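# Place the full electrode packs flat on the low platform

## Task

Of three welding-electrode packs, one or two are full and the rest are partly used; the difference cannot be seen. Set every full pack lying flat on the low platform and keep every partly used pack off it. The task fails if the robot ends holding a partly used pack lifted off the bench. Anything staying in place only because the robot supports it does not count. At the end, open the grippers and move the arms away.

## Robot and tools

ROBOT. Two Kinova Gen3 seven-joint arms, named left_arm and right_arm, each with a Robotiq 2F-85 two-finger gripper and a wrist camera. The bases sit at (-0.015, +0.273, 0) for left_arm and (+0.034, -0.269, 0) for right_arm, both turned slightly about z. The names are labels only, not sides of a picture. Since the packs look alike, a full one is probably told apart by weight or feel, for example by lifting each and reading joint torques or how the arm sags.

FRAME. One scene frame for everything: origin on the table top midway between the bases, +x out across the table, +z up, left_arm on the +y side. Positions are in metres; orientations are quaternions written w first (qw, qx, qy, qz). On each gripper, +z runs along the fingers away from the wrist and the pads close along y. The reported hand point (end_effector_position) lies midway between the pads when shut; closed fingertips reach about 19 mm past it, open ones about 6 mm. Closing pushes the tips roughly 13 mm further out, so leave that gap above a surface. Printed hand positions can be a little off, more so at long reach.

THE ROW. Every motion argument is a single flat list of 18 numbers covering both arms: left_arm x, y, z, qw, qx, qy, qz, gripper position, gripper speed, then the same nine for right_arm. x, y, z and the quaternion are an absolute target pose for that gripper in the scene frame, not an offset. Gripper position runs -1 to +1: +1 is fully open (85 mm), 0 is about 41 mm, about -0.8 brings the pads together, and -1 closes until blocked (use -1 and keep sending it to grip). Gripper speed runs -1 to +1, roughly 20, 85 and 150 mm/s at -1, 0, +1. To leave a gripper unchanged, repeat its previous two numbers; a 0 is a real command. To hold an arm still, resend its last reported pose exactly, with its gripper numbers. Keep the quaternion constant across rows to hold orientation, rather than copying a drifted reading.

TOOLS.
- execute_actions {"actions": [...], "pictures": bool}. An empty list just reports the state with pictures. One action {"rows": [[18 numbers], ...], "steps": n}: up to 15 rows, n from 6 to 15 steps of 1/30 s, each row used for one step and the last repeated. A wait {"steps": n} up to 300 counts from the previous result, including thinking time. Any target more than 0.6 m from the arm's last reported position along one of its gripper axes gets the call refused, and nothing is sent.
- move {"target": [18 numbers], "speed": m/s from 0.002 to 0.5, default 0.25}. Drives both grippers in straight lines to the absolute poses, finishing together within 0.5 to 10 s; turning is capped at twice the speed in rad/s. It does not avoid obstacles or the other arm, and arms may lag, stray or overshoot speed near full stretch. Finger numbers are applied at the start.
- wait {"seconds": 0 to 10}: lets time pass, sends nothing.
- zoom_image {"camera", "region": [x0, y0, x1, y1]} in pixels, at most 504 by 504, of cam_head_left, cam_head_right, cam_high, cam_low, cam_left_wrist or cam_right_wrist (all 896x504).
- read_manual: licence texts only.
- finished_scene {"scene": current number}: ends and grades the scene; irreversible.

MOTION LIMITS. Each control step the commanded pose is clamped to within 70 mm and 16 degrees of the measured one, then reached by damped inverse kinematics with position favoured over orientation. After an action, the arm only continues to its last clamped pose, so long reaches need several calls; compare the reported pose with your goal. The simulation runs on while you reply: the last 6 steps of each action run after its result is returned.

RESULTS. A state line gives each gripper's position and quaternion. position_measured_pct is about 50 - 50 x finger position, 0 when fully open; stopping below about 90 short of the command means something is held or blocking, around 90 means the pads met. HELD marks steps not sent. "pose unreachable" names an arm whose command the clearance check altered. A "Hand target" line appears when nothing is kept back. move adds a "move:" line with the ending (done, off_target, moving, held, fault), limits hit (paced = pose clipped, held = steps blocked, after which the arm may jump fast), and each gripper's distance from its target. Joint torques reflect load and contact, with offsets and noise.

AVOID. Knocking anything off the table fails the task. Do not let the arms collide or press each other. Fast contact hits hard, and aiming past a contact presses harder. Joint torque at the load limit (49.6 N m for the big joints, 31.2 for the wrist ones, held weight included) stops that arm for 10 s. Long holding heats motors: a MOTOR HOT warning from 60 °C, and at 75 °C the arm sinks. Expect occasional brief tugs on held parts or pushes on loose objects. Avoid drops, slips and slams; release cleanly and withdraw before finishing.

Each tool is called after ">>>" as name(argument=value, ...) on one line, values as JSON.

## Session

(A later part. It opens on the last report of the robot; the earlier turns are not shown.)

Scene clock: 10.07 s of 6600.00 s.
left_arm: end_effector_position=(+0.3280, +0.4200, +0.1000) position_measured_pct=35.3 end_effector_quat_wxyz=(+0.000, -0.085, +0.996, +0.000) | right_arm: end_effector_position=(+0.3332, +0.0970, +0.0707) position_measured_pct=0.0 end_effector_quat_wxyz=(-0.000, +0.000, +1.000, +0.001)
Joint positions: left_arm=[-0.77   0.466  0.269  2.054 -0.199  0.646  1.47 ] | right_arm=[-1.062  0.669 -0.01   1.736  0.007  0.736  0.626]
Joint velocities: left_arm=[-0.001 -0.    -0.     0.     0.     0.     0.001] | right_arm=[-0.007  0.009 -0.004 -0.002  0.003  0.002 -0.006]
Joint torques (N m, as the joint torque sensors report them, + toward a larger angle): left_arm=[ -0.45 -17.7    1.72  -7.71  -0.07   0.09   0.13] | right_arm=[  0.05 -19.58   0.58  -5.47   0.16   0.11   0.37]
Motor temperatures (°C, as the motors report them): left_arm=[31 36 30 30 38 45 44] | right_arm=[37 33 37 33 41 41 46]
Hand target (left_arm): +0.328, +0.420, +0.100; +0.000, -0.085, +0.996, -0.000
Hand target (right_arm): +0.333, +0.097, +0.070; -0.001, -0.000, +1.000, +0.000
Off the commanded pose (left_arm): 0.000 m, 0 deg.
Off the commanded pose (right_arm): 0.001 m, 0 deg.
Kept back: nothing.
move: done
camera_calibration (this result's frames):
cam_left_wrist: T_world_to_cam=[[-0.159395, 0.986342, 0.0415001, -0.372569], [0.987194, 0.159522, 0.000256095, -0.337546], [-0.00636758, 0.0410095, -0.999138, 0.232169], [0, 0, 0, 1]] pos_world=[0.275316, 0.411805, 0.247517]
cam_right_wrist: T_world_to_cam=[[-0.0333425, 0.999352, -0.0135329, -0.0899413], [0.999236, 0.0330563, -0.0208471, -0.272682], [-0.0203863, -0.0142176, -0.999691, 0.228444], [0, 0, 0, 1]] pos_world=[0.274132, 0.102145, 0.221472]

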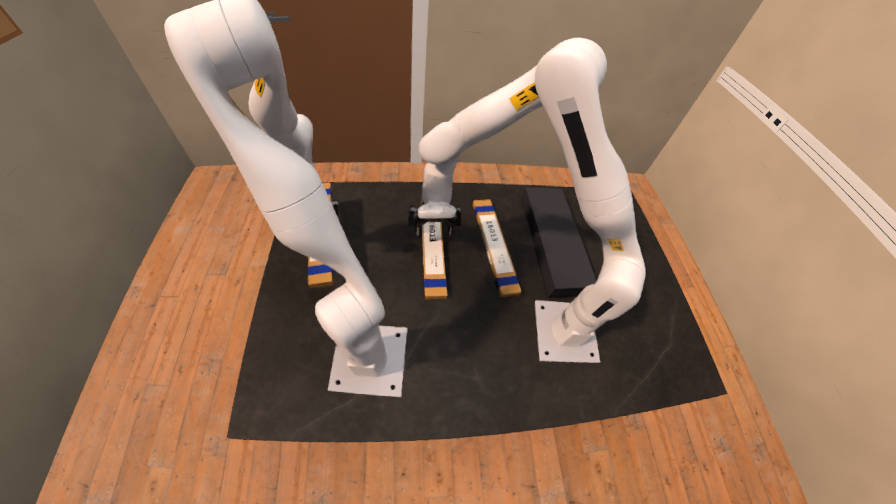

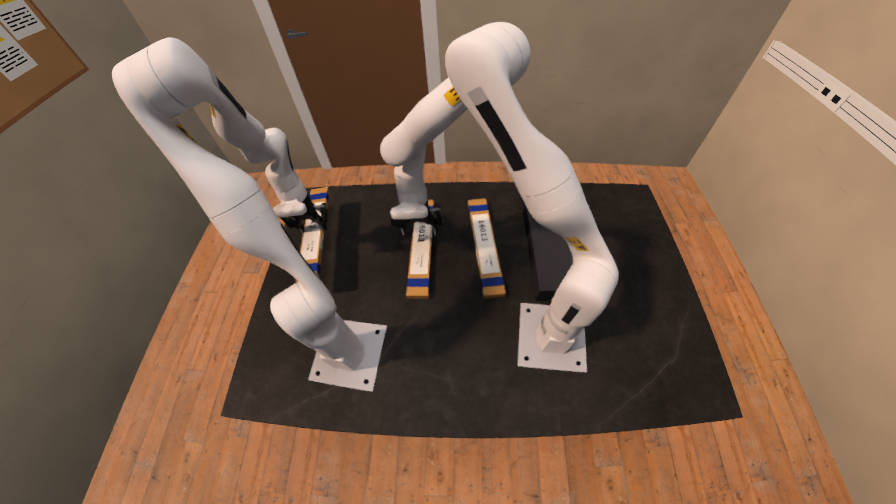

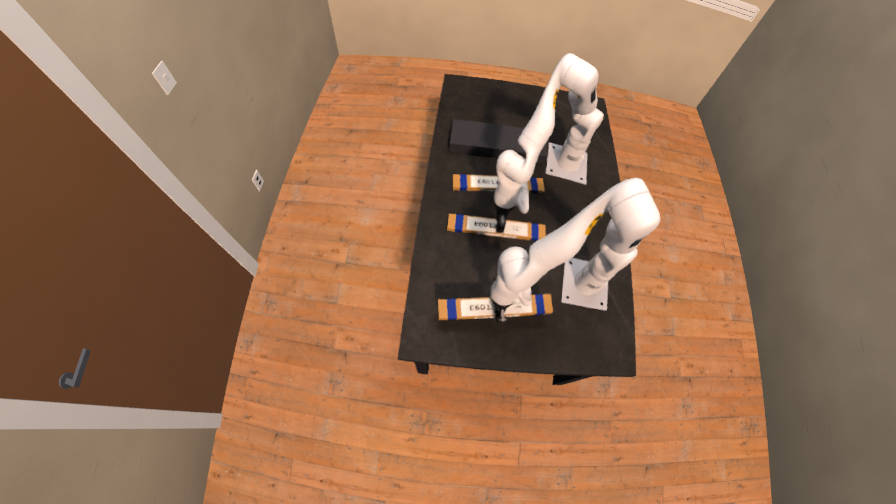

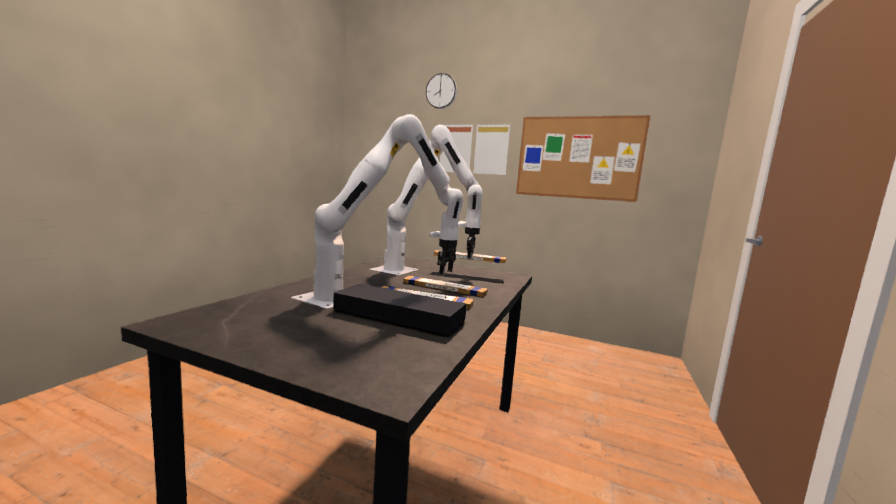

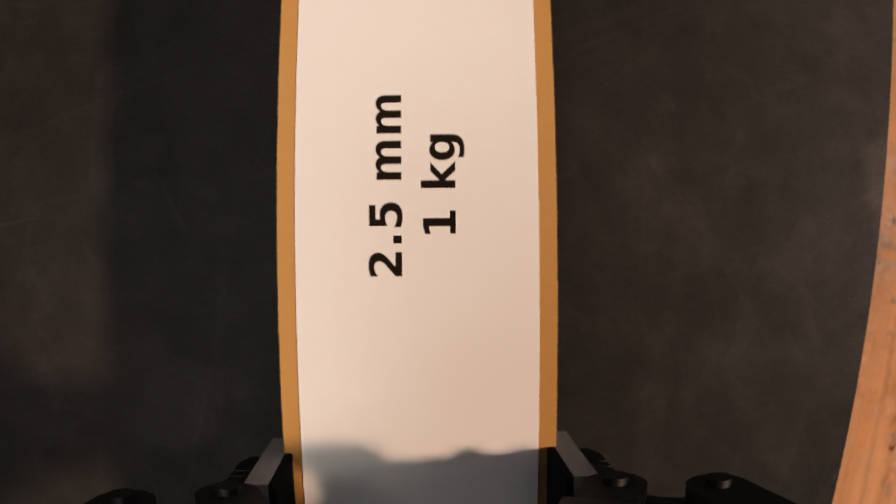

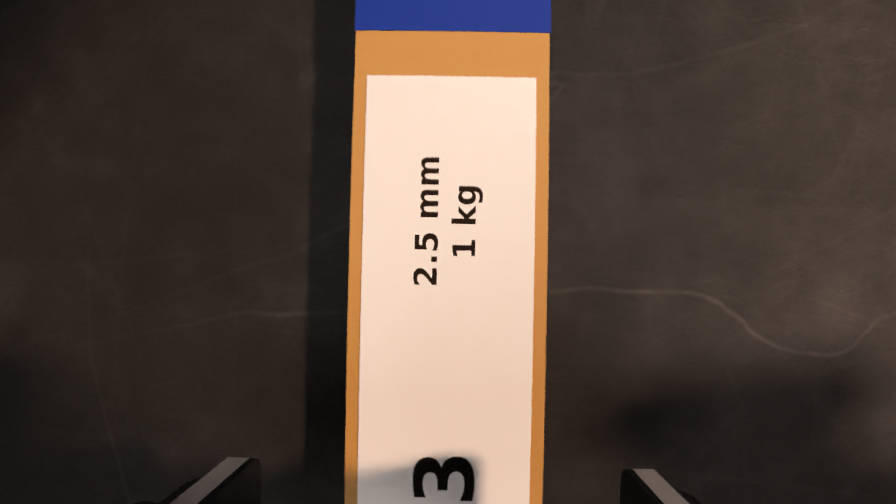

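>>> move(target=[0.328,0.42,0.1,0,-0.085,0.996,0,-1,0,0.333,0.097,0.019,0,0,1,0,1,1], speed=0.15)

>>> move(target=[0.328,0.42,0.1,0,-0.085,0.996,0,-1,0,0.333,0.097,0.019,0,0,1,0,-1,0])

>>> move(target=[0.328,0.42,0.1,0,-0.085,0.996,0,-1,0,0.333,0.097,0.03,0,0,1,0,-1,0], speed=0.05)

>>> zoom_image(camera="cam_head_left", region=[460,170,660,320])

Scene clock: 11.17 s of 6600.00 s.
left_arm: end_effector_position=(+0.3280, +0.4200, +0.1000) position_measured_pct=35.3 end_effector_quat_wxyz=(+0.000, -0.085, +0.996, +0.000) | right_arm: end_effector_position=(+0.3332, +0.0971, +0.0193) position_measured_pct=0.0 end_effector_quat_wxyz=(+0.000, +0.000, +1.000, +0.000)
Joint positions: left_arm=[-0.77   0.466  0.269  2.054 -0.199  0.646  1.47 ] | right_arm=[-1.064  0.766 -0.009  1.764  0.011  0.611  0.621]
Joint velocities: left_arm=[-0.002  0.    -0.001 -0.    -0.    -0.001  0.001] | right_arm=[-0.     0.006 -0.    -0.001 -0.001 -0.    -0.   ]
Joint torques (N m, as the joint torque sensors report them, + toward a larger angle): left_arm=[ -0.46 -17.78   1.51  -7.71   0.     0.28   0.1 ] | right_arm=[  0.22 -19.95   0.42  -4.68   0.21  -0.06   0.51]
Motor temperatures (°C, as the motors report them): left_arm=[31 36 30 30 38 45 44] | right_arm=[37 33 37 33 41 41 46]
Hand target (left_arm): +0.328, +0.420, +0.100; -0.000, -0.085, +0.996, +0.000
Hand target (right_arm): +0.333, +0.097, +0.019; +0.000, +0.000, +1.000, -0.000
Off the commanded pose (left_arm): 0.000 m, 0 deg.
Off the commanded pose (right_arm): 0.000 m, 0 deg.
Kept back: nothing.
move: done
camera_calibration (this result's frames):
cam_left_wrist: T_world_to_cam=[[-0.159394, 0.986342, 0.0415023, -0.372571], [0.987194, 0.159521, 0.000251099, -0.337543], [-0.00637283, 0.0410109, -0.999138, 0.23217], [0, 0, 0, 1]] pos_world=[0.275314, 0.411806, 0.247517]
cam_right_wrist: T_world_to_cam=[[-0.0335784, 0.999329, -0.0146094, -0.0906481], [0.999251, 0.0332876, -0.0197076, -0.273804], [-0.019208, -0.0152602, -0.999699, 0.176761], [0, 0, 0, 1]] pos_world=[0.273951, 0.102399, 0.169987]

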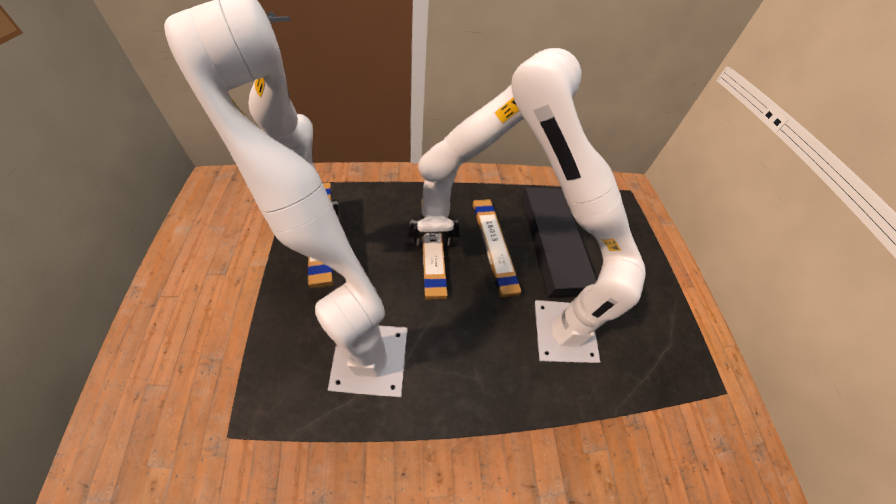

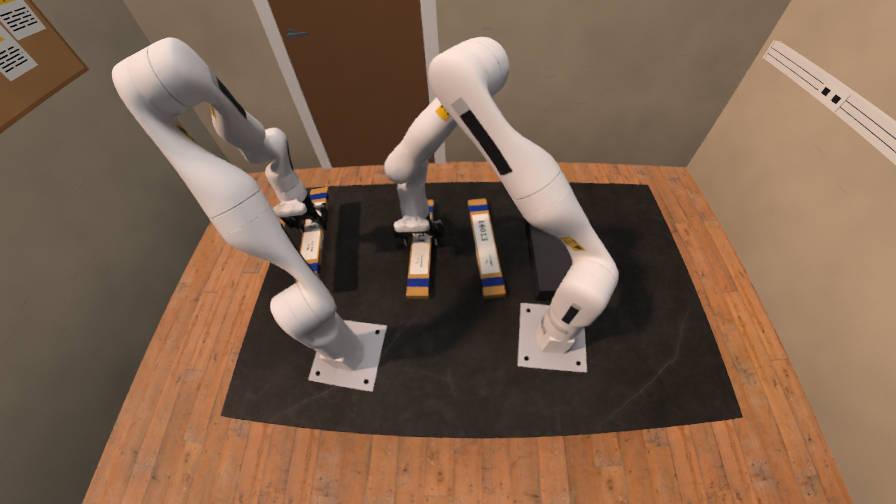

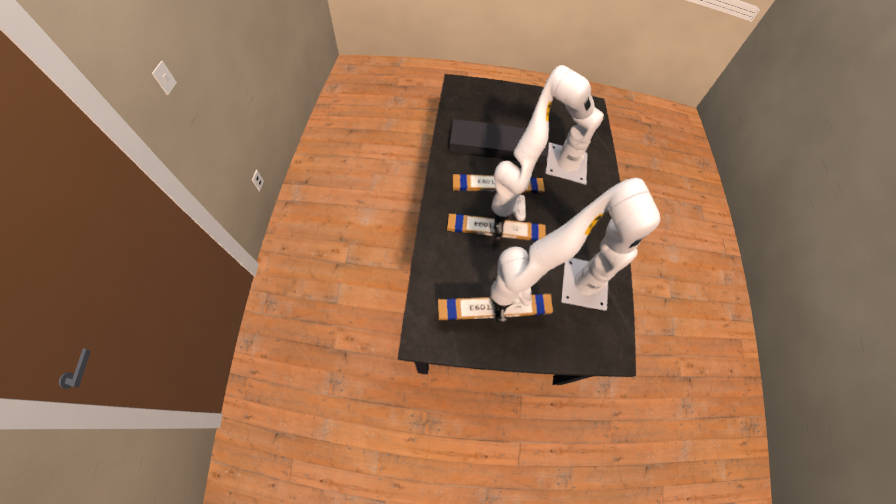

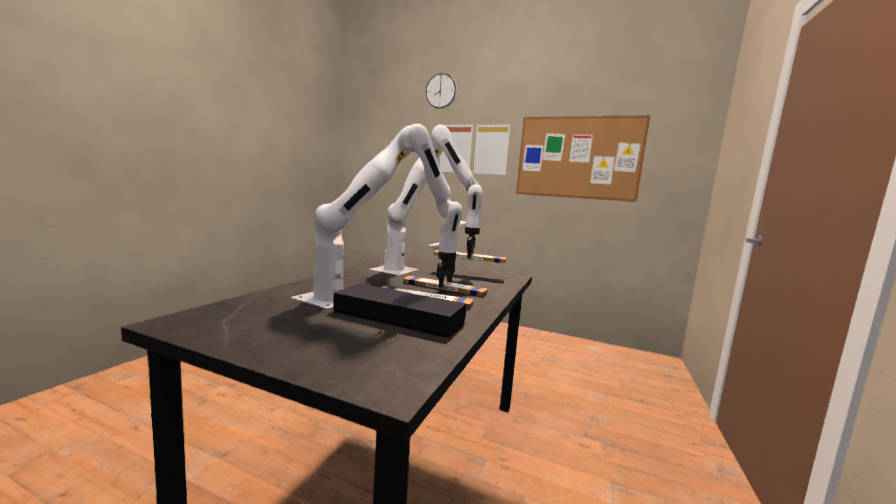

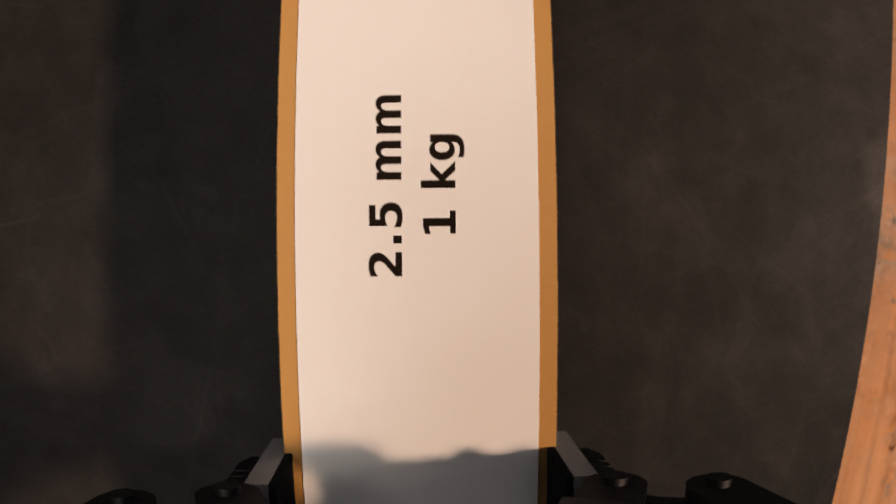

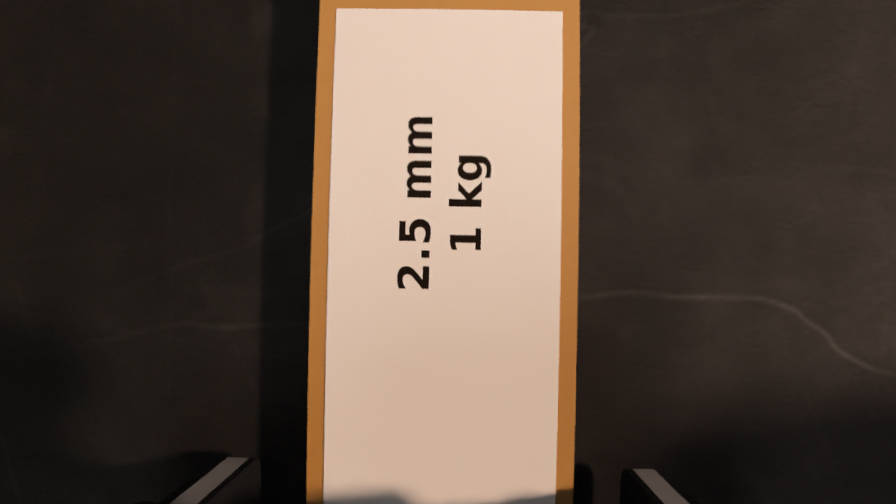

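Scene clock: 11.90 s of 6600.00 s.
left_arm: end_effector_position=(+0.3280, +0.4200, +0.1000) position_measured_pct=35.3 end_effector_quat_wxyz=(+0.000, -0.085, +0.996, +0.000) | right_arm: end_effector_position=(+0.3331, +0.0972, +0.0204) position_measured_pct=35.7 end_effector_quat_wxyz=(+0.000, -0.000, +1.000, +0.001)
Joint positions: left_arm=[-0.77   0.466  0.269  2.054 -0.199  0.646  1.47 ] | right_arm=[-1.064  0.763 -0.009  1.765  0.011  0.612  0.622]
Joint velocities: left_arm=[ 0.    -0.001  0.    -0.    -0.    -0.001  0.002] | right_arm=[ 0.    -0.     0.    -0.001 -0.    -0.001 -0.   ]
Joint torques (N m, as the joint torque sensors report them, + toward a larger angle): left_arm=[ -0.68 -17.49   1.81  -7.94  -0.19   0.18   0.03] | right_arm=[  0.21 -17.71   0.23  -4.86   0.14  -0.65   0.53]
Motor temperatures (°C, as the motors report them): left_arm=[31 36 30 30 38 45 44] | right_arm=[37 33 37 33 41 41 46]
Hand target (left_arm): +0.328, +0.420, +0.100; -0.000, -0.085, +0.996, +0.000
Hand target (right_arm): +0.333, +0.097, +0.019; -0.000, +0.000, +1.000, -0.000
Off the commanded pose (left_arm): 0.000 m, 0 deg.
Off the commanded pose (right_arm): 0.001 m, 0 deg.
Kept back: nothing.
move: done
camera_calibration (this result's frames):
cam_left_wrist: T_world_to_cam=[[-0.159394, 0.986342, 0.0415024, -0.372571], [0.987194, 0.159521, 0.000251078, -0.337543], [-0.00637287, 0.041011, -0.999138, 0.23217], [0, 0, 0, 1]] pos_world=[0.275314, 0.411806, 0.247517]
cam_right_wrist: T_world_to_cam=[[-0.0338856, 0.99933, -0.0138107, -0.0906325], [0.999245, 0.0336136, -0.019472, -0.273707], [-0.0189947, -0.0144601, -0.999715, 0.177757], [0, 0, 0, 1]] pos_world=[0.273805, 0.102343, 0.171125]

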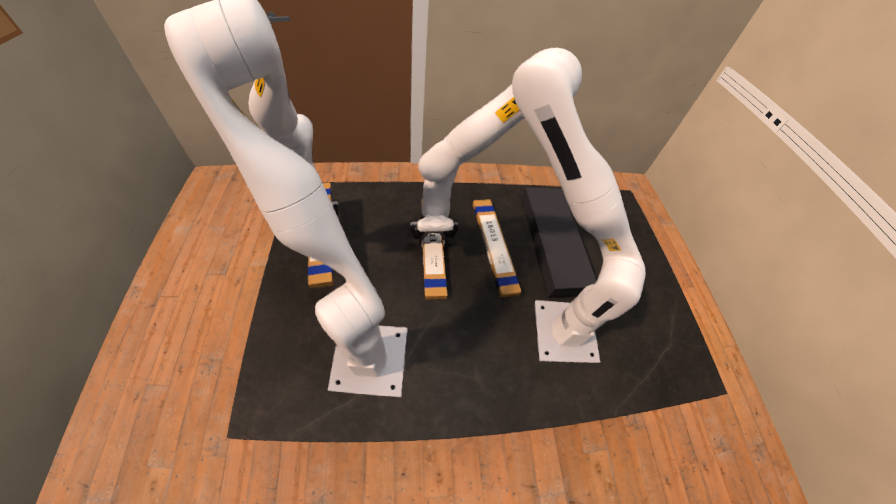

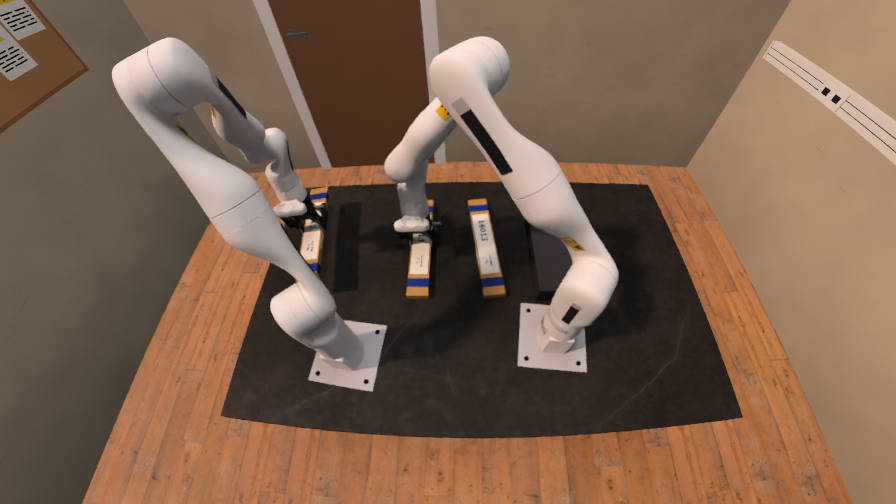

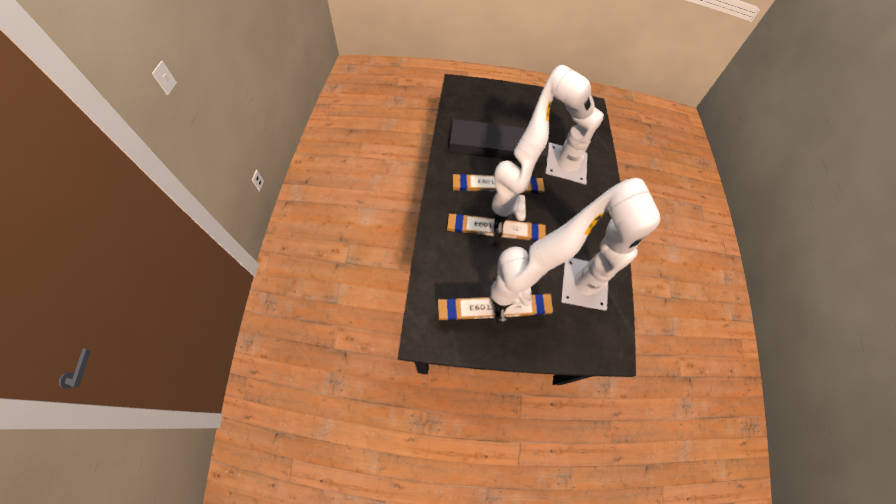

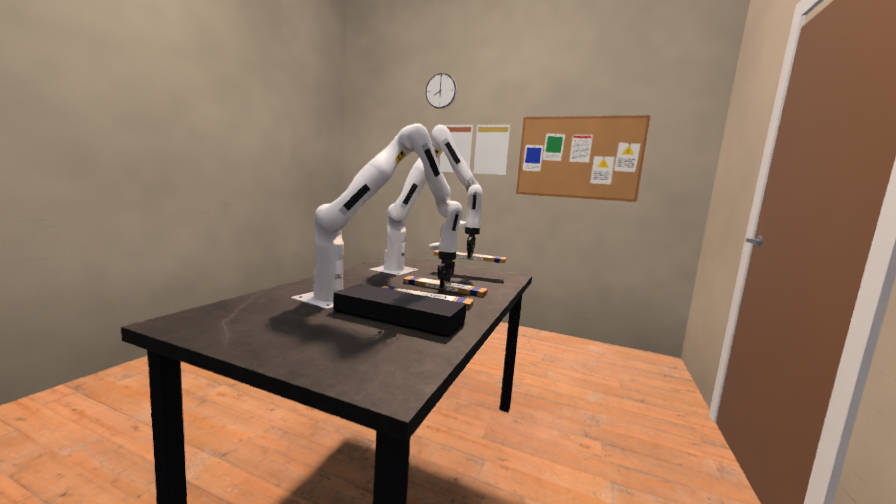

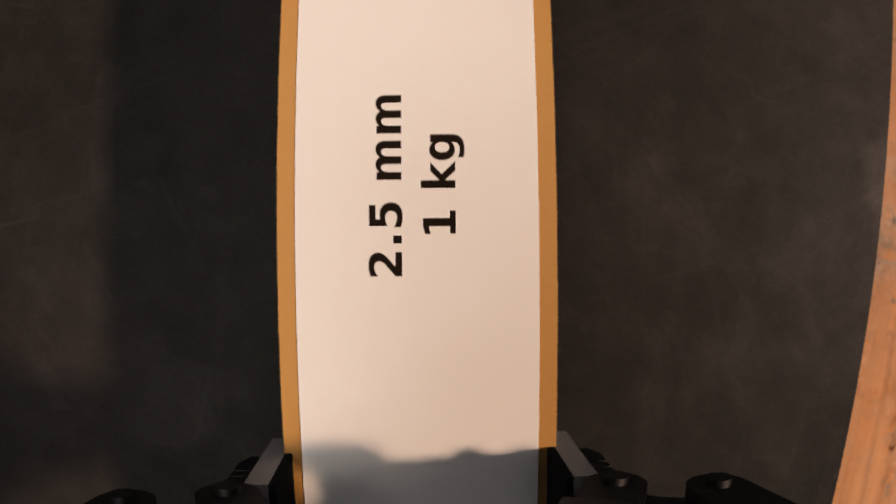

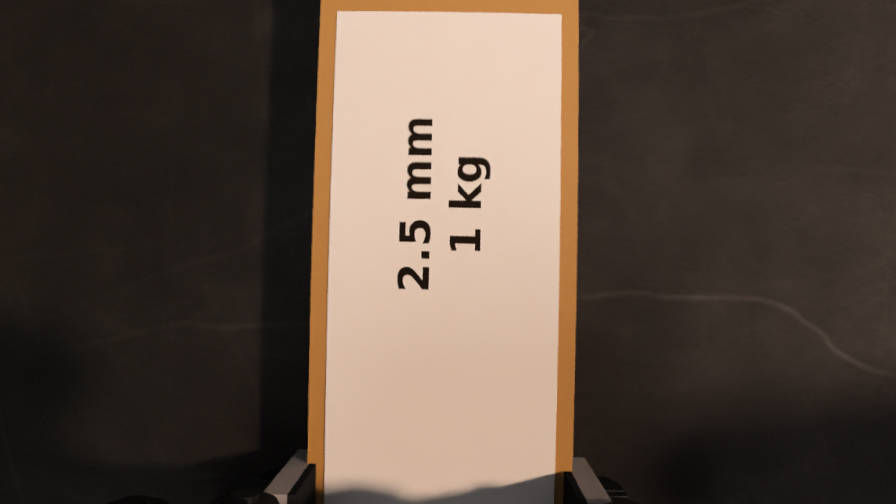

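Scene clock: 12.60 s of 6600.00 s.
left_arm: end_effector_position=(+0.3280, +0.4200, +0.1000) position_measured_pct=35.3 end_effector_quat_wxyz=(+0.000, -0.085, +0.996, +0.000) | right_arm: end_effector_position=(+0.3330, +0.0970, +0.0299) position_measured_pct=35.7 end_effector_quat_wxyz=(-0.000, -0.000, +1.000, -0.000)
Joint positions: left_arm=[-0.77   0.466  0.269  2.054 -0.199  0.646  1.47 ] | right_arm=[-1.064  0.745 -0.009  1.76   0.01   0.637  0.622]
Joint velocities: left_arm=[ 0.001  0.001  0.     0.    -0.     0.001  0.   ] | right_arm=[-0.001 -0.001 -0.001  0.     0.001 -0.     0.001]
Joint torques (N m, as the joint torque sensors report them, + toward a larger angle): left_arm=[ -0.57 -17.74   1.85  -7.58  -0.14   0.13   0.01] | right_arm=[  0.29 -24.94   0.46  -6.74   0.2    0.04   0.47]
Motor temperatures (°C, as the motors report them): left_arm=[31 36 30 30 38 45 44] | right_arm=[37 33 37 33 41 41 46]
Hand target (left_arm): +0.328, +0.420, +0.100; -0.000, -0.085, +0.996, +0.000
Hand target (right_arm): +0.333, +0.097, +0.030; -0.000, -0.000, +1.000, +0.000
Off the commanded pose (left_arm): 0.000 m, 0 deg.
Off the commanded pose (right_arm): 0.000 m, 0 deg.
Kept back: nothing.
move: done
camera_calibration (this result's frames):
cam_left_wrist: T_world_to_cam=[[-0.159394, 0.986342, 0.0415023, -0.372571], [0.987194, 0.159521, 0.000250843, -0.337542], [-0.00637309, 0.0410109, -0.999138, 0.23217], [0, 0, 0, 1]] pos_world=[0.275314, 0.411806, 0.247517]
cam_right_wrist: T_world_to_cam=[[-0.0338523, 0.999315, -0.0149253, -0.0902629], [0.999228, 0.0335439, -0.0204514, -0.273331], [-0.0199367, -0.0156061, -0.999679, 0.187692], [0, 0, 0, 1]] pos_world=[0.273806, 0.102299, 0.180695]

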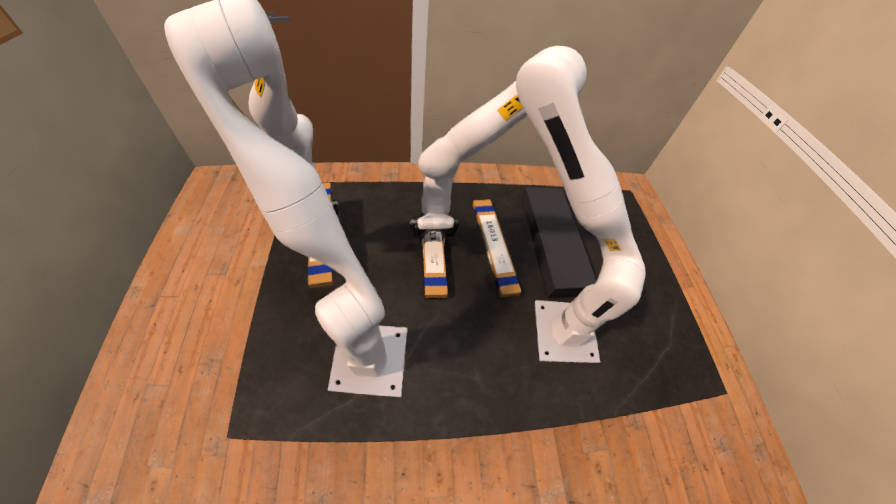

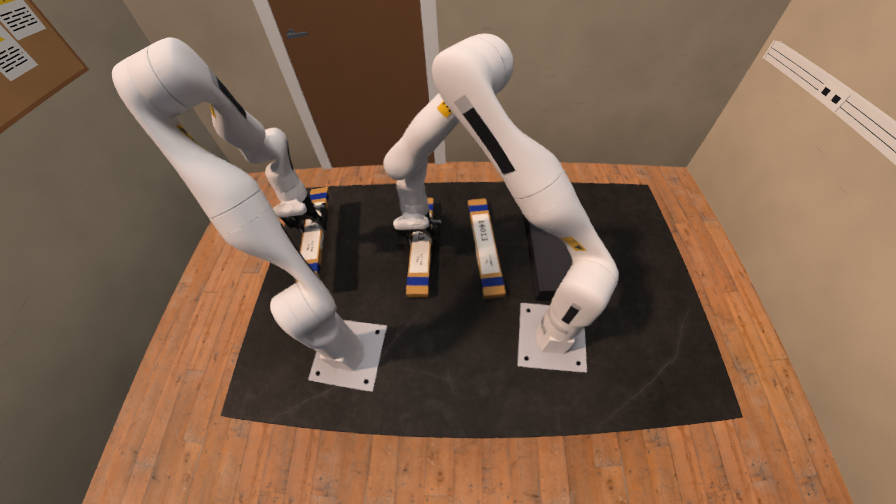

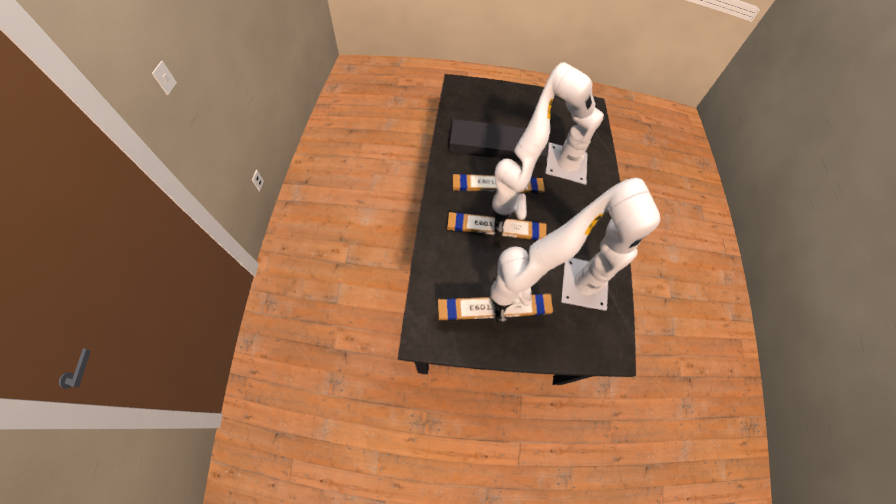

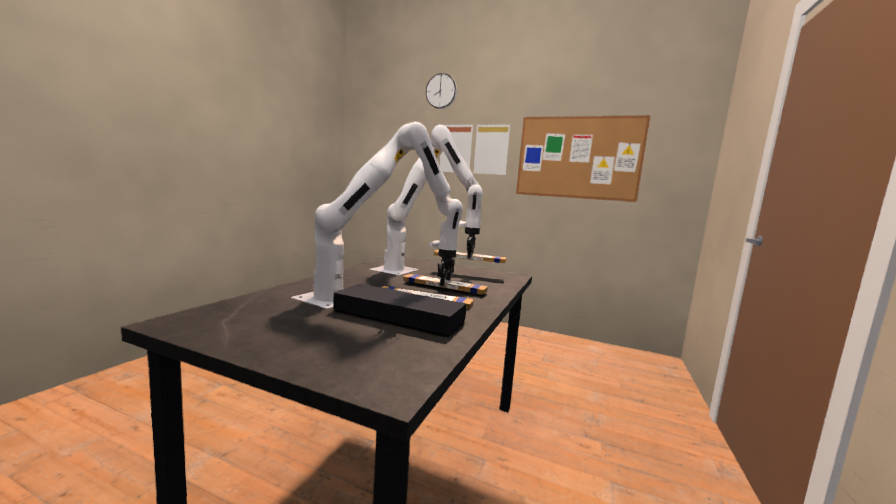

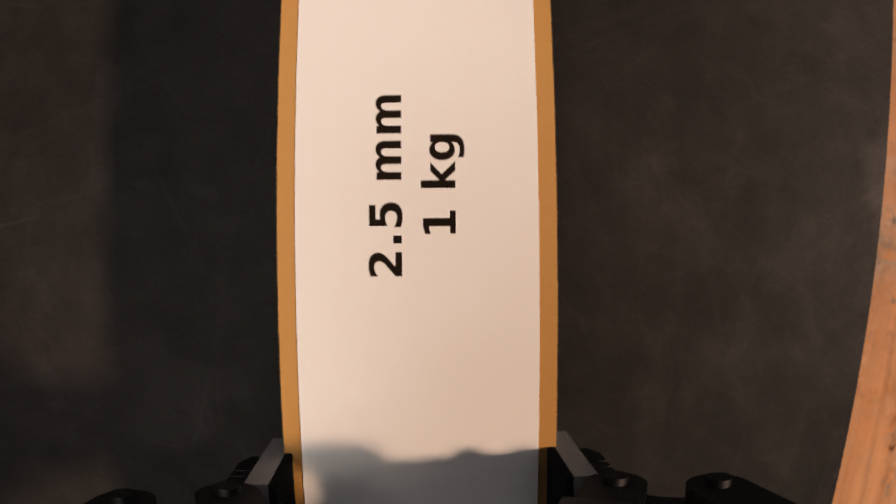

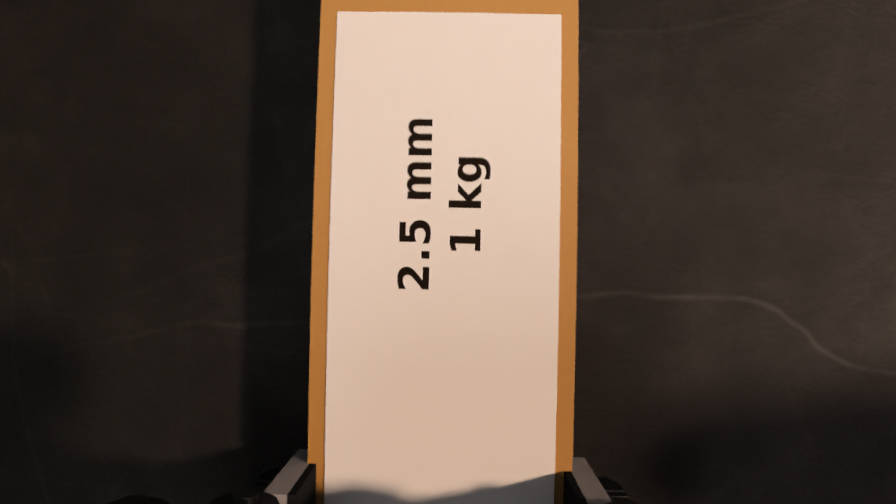

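Region (460, 170, 660, 320) of cam_head_left's 896x504 image, scaled by 2.520, with more detail than that image has; it fills the top 378 rows of this view, and the rest is white.

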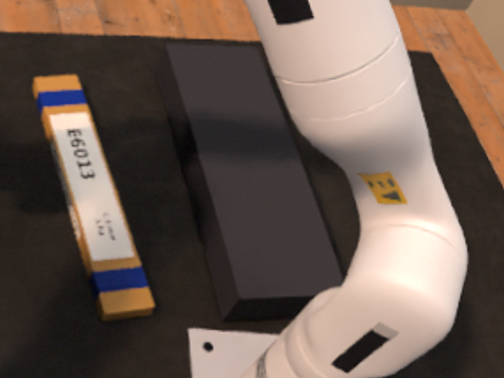

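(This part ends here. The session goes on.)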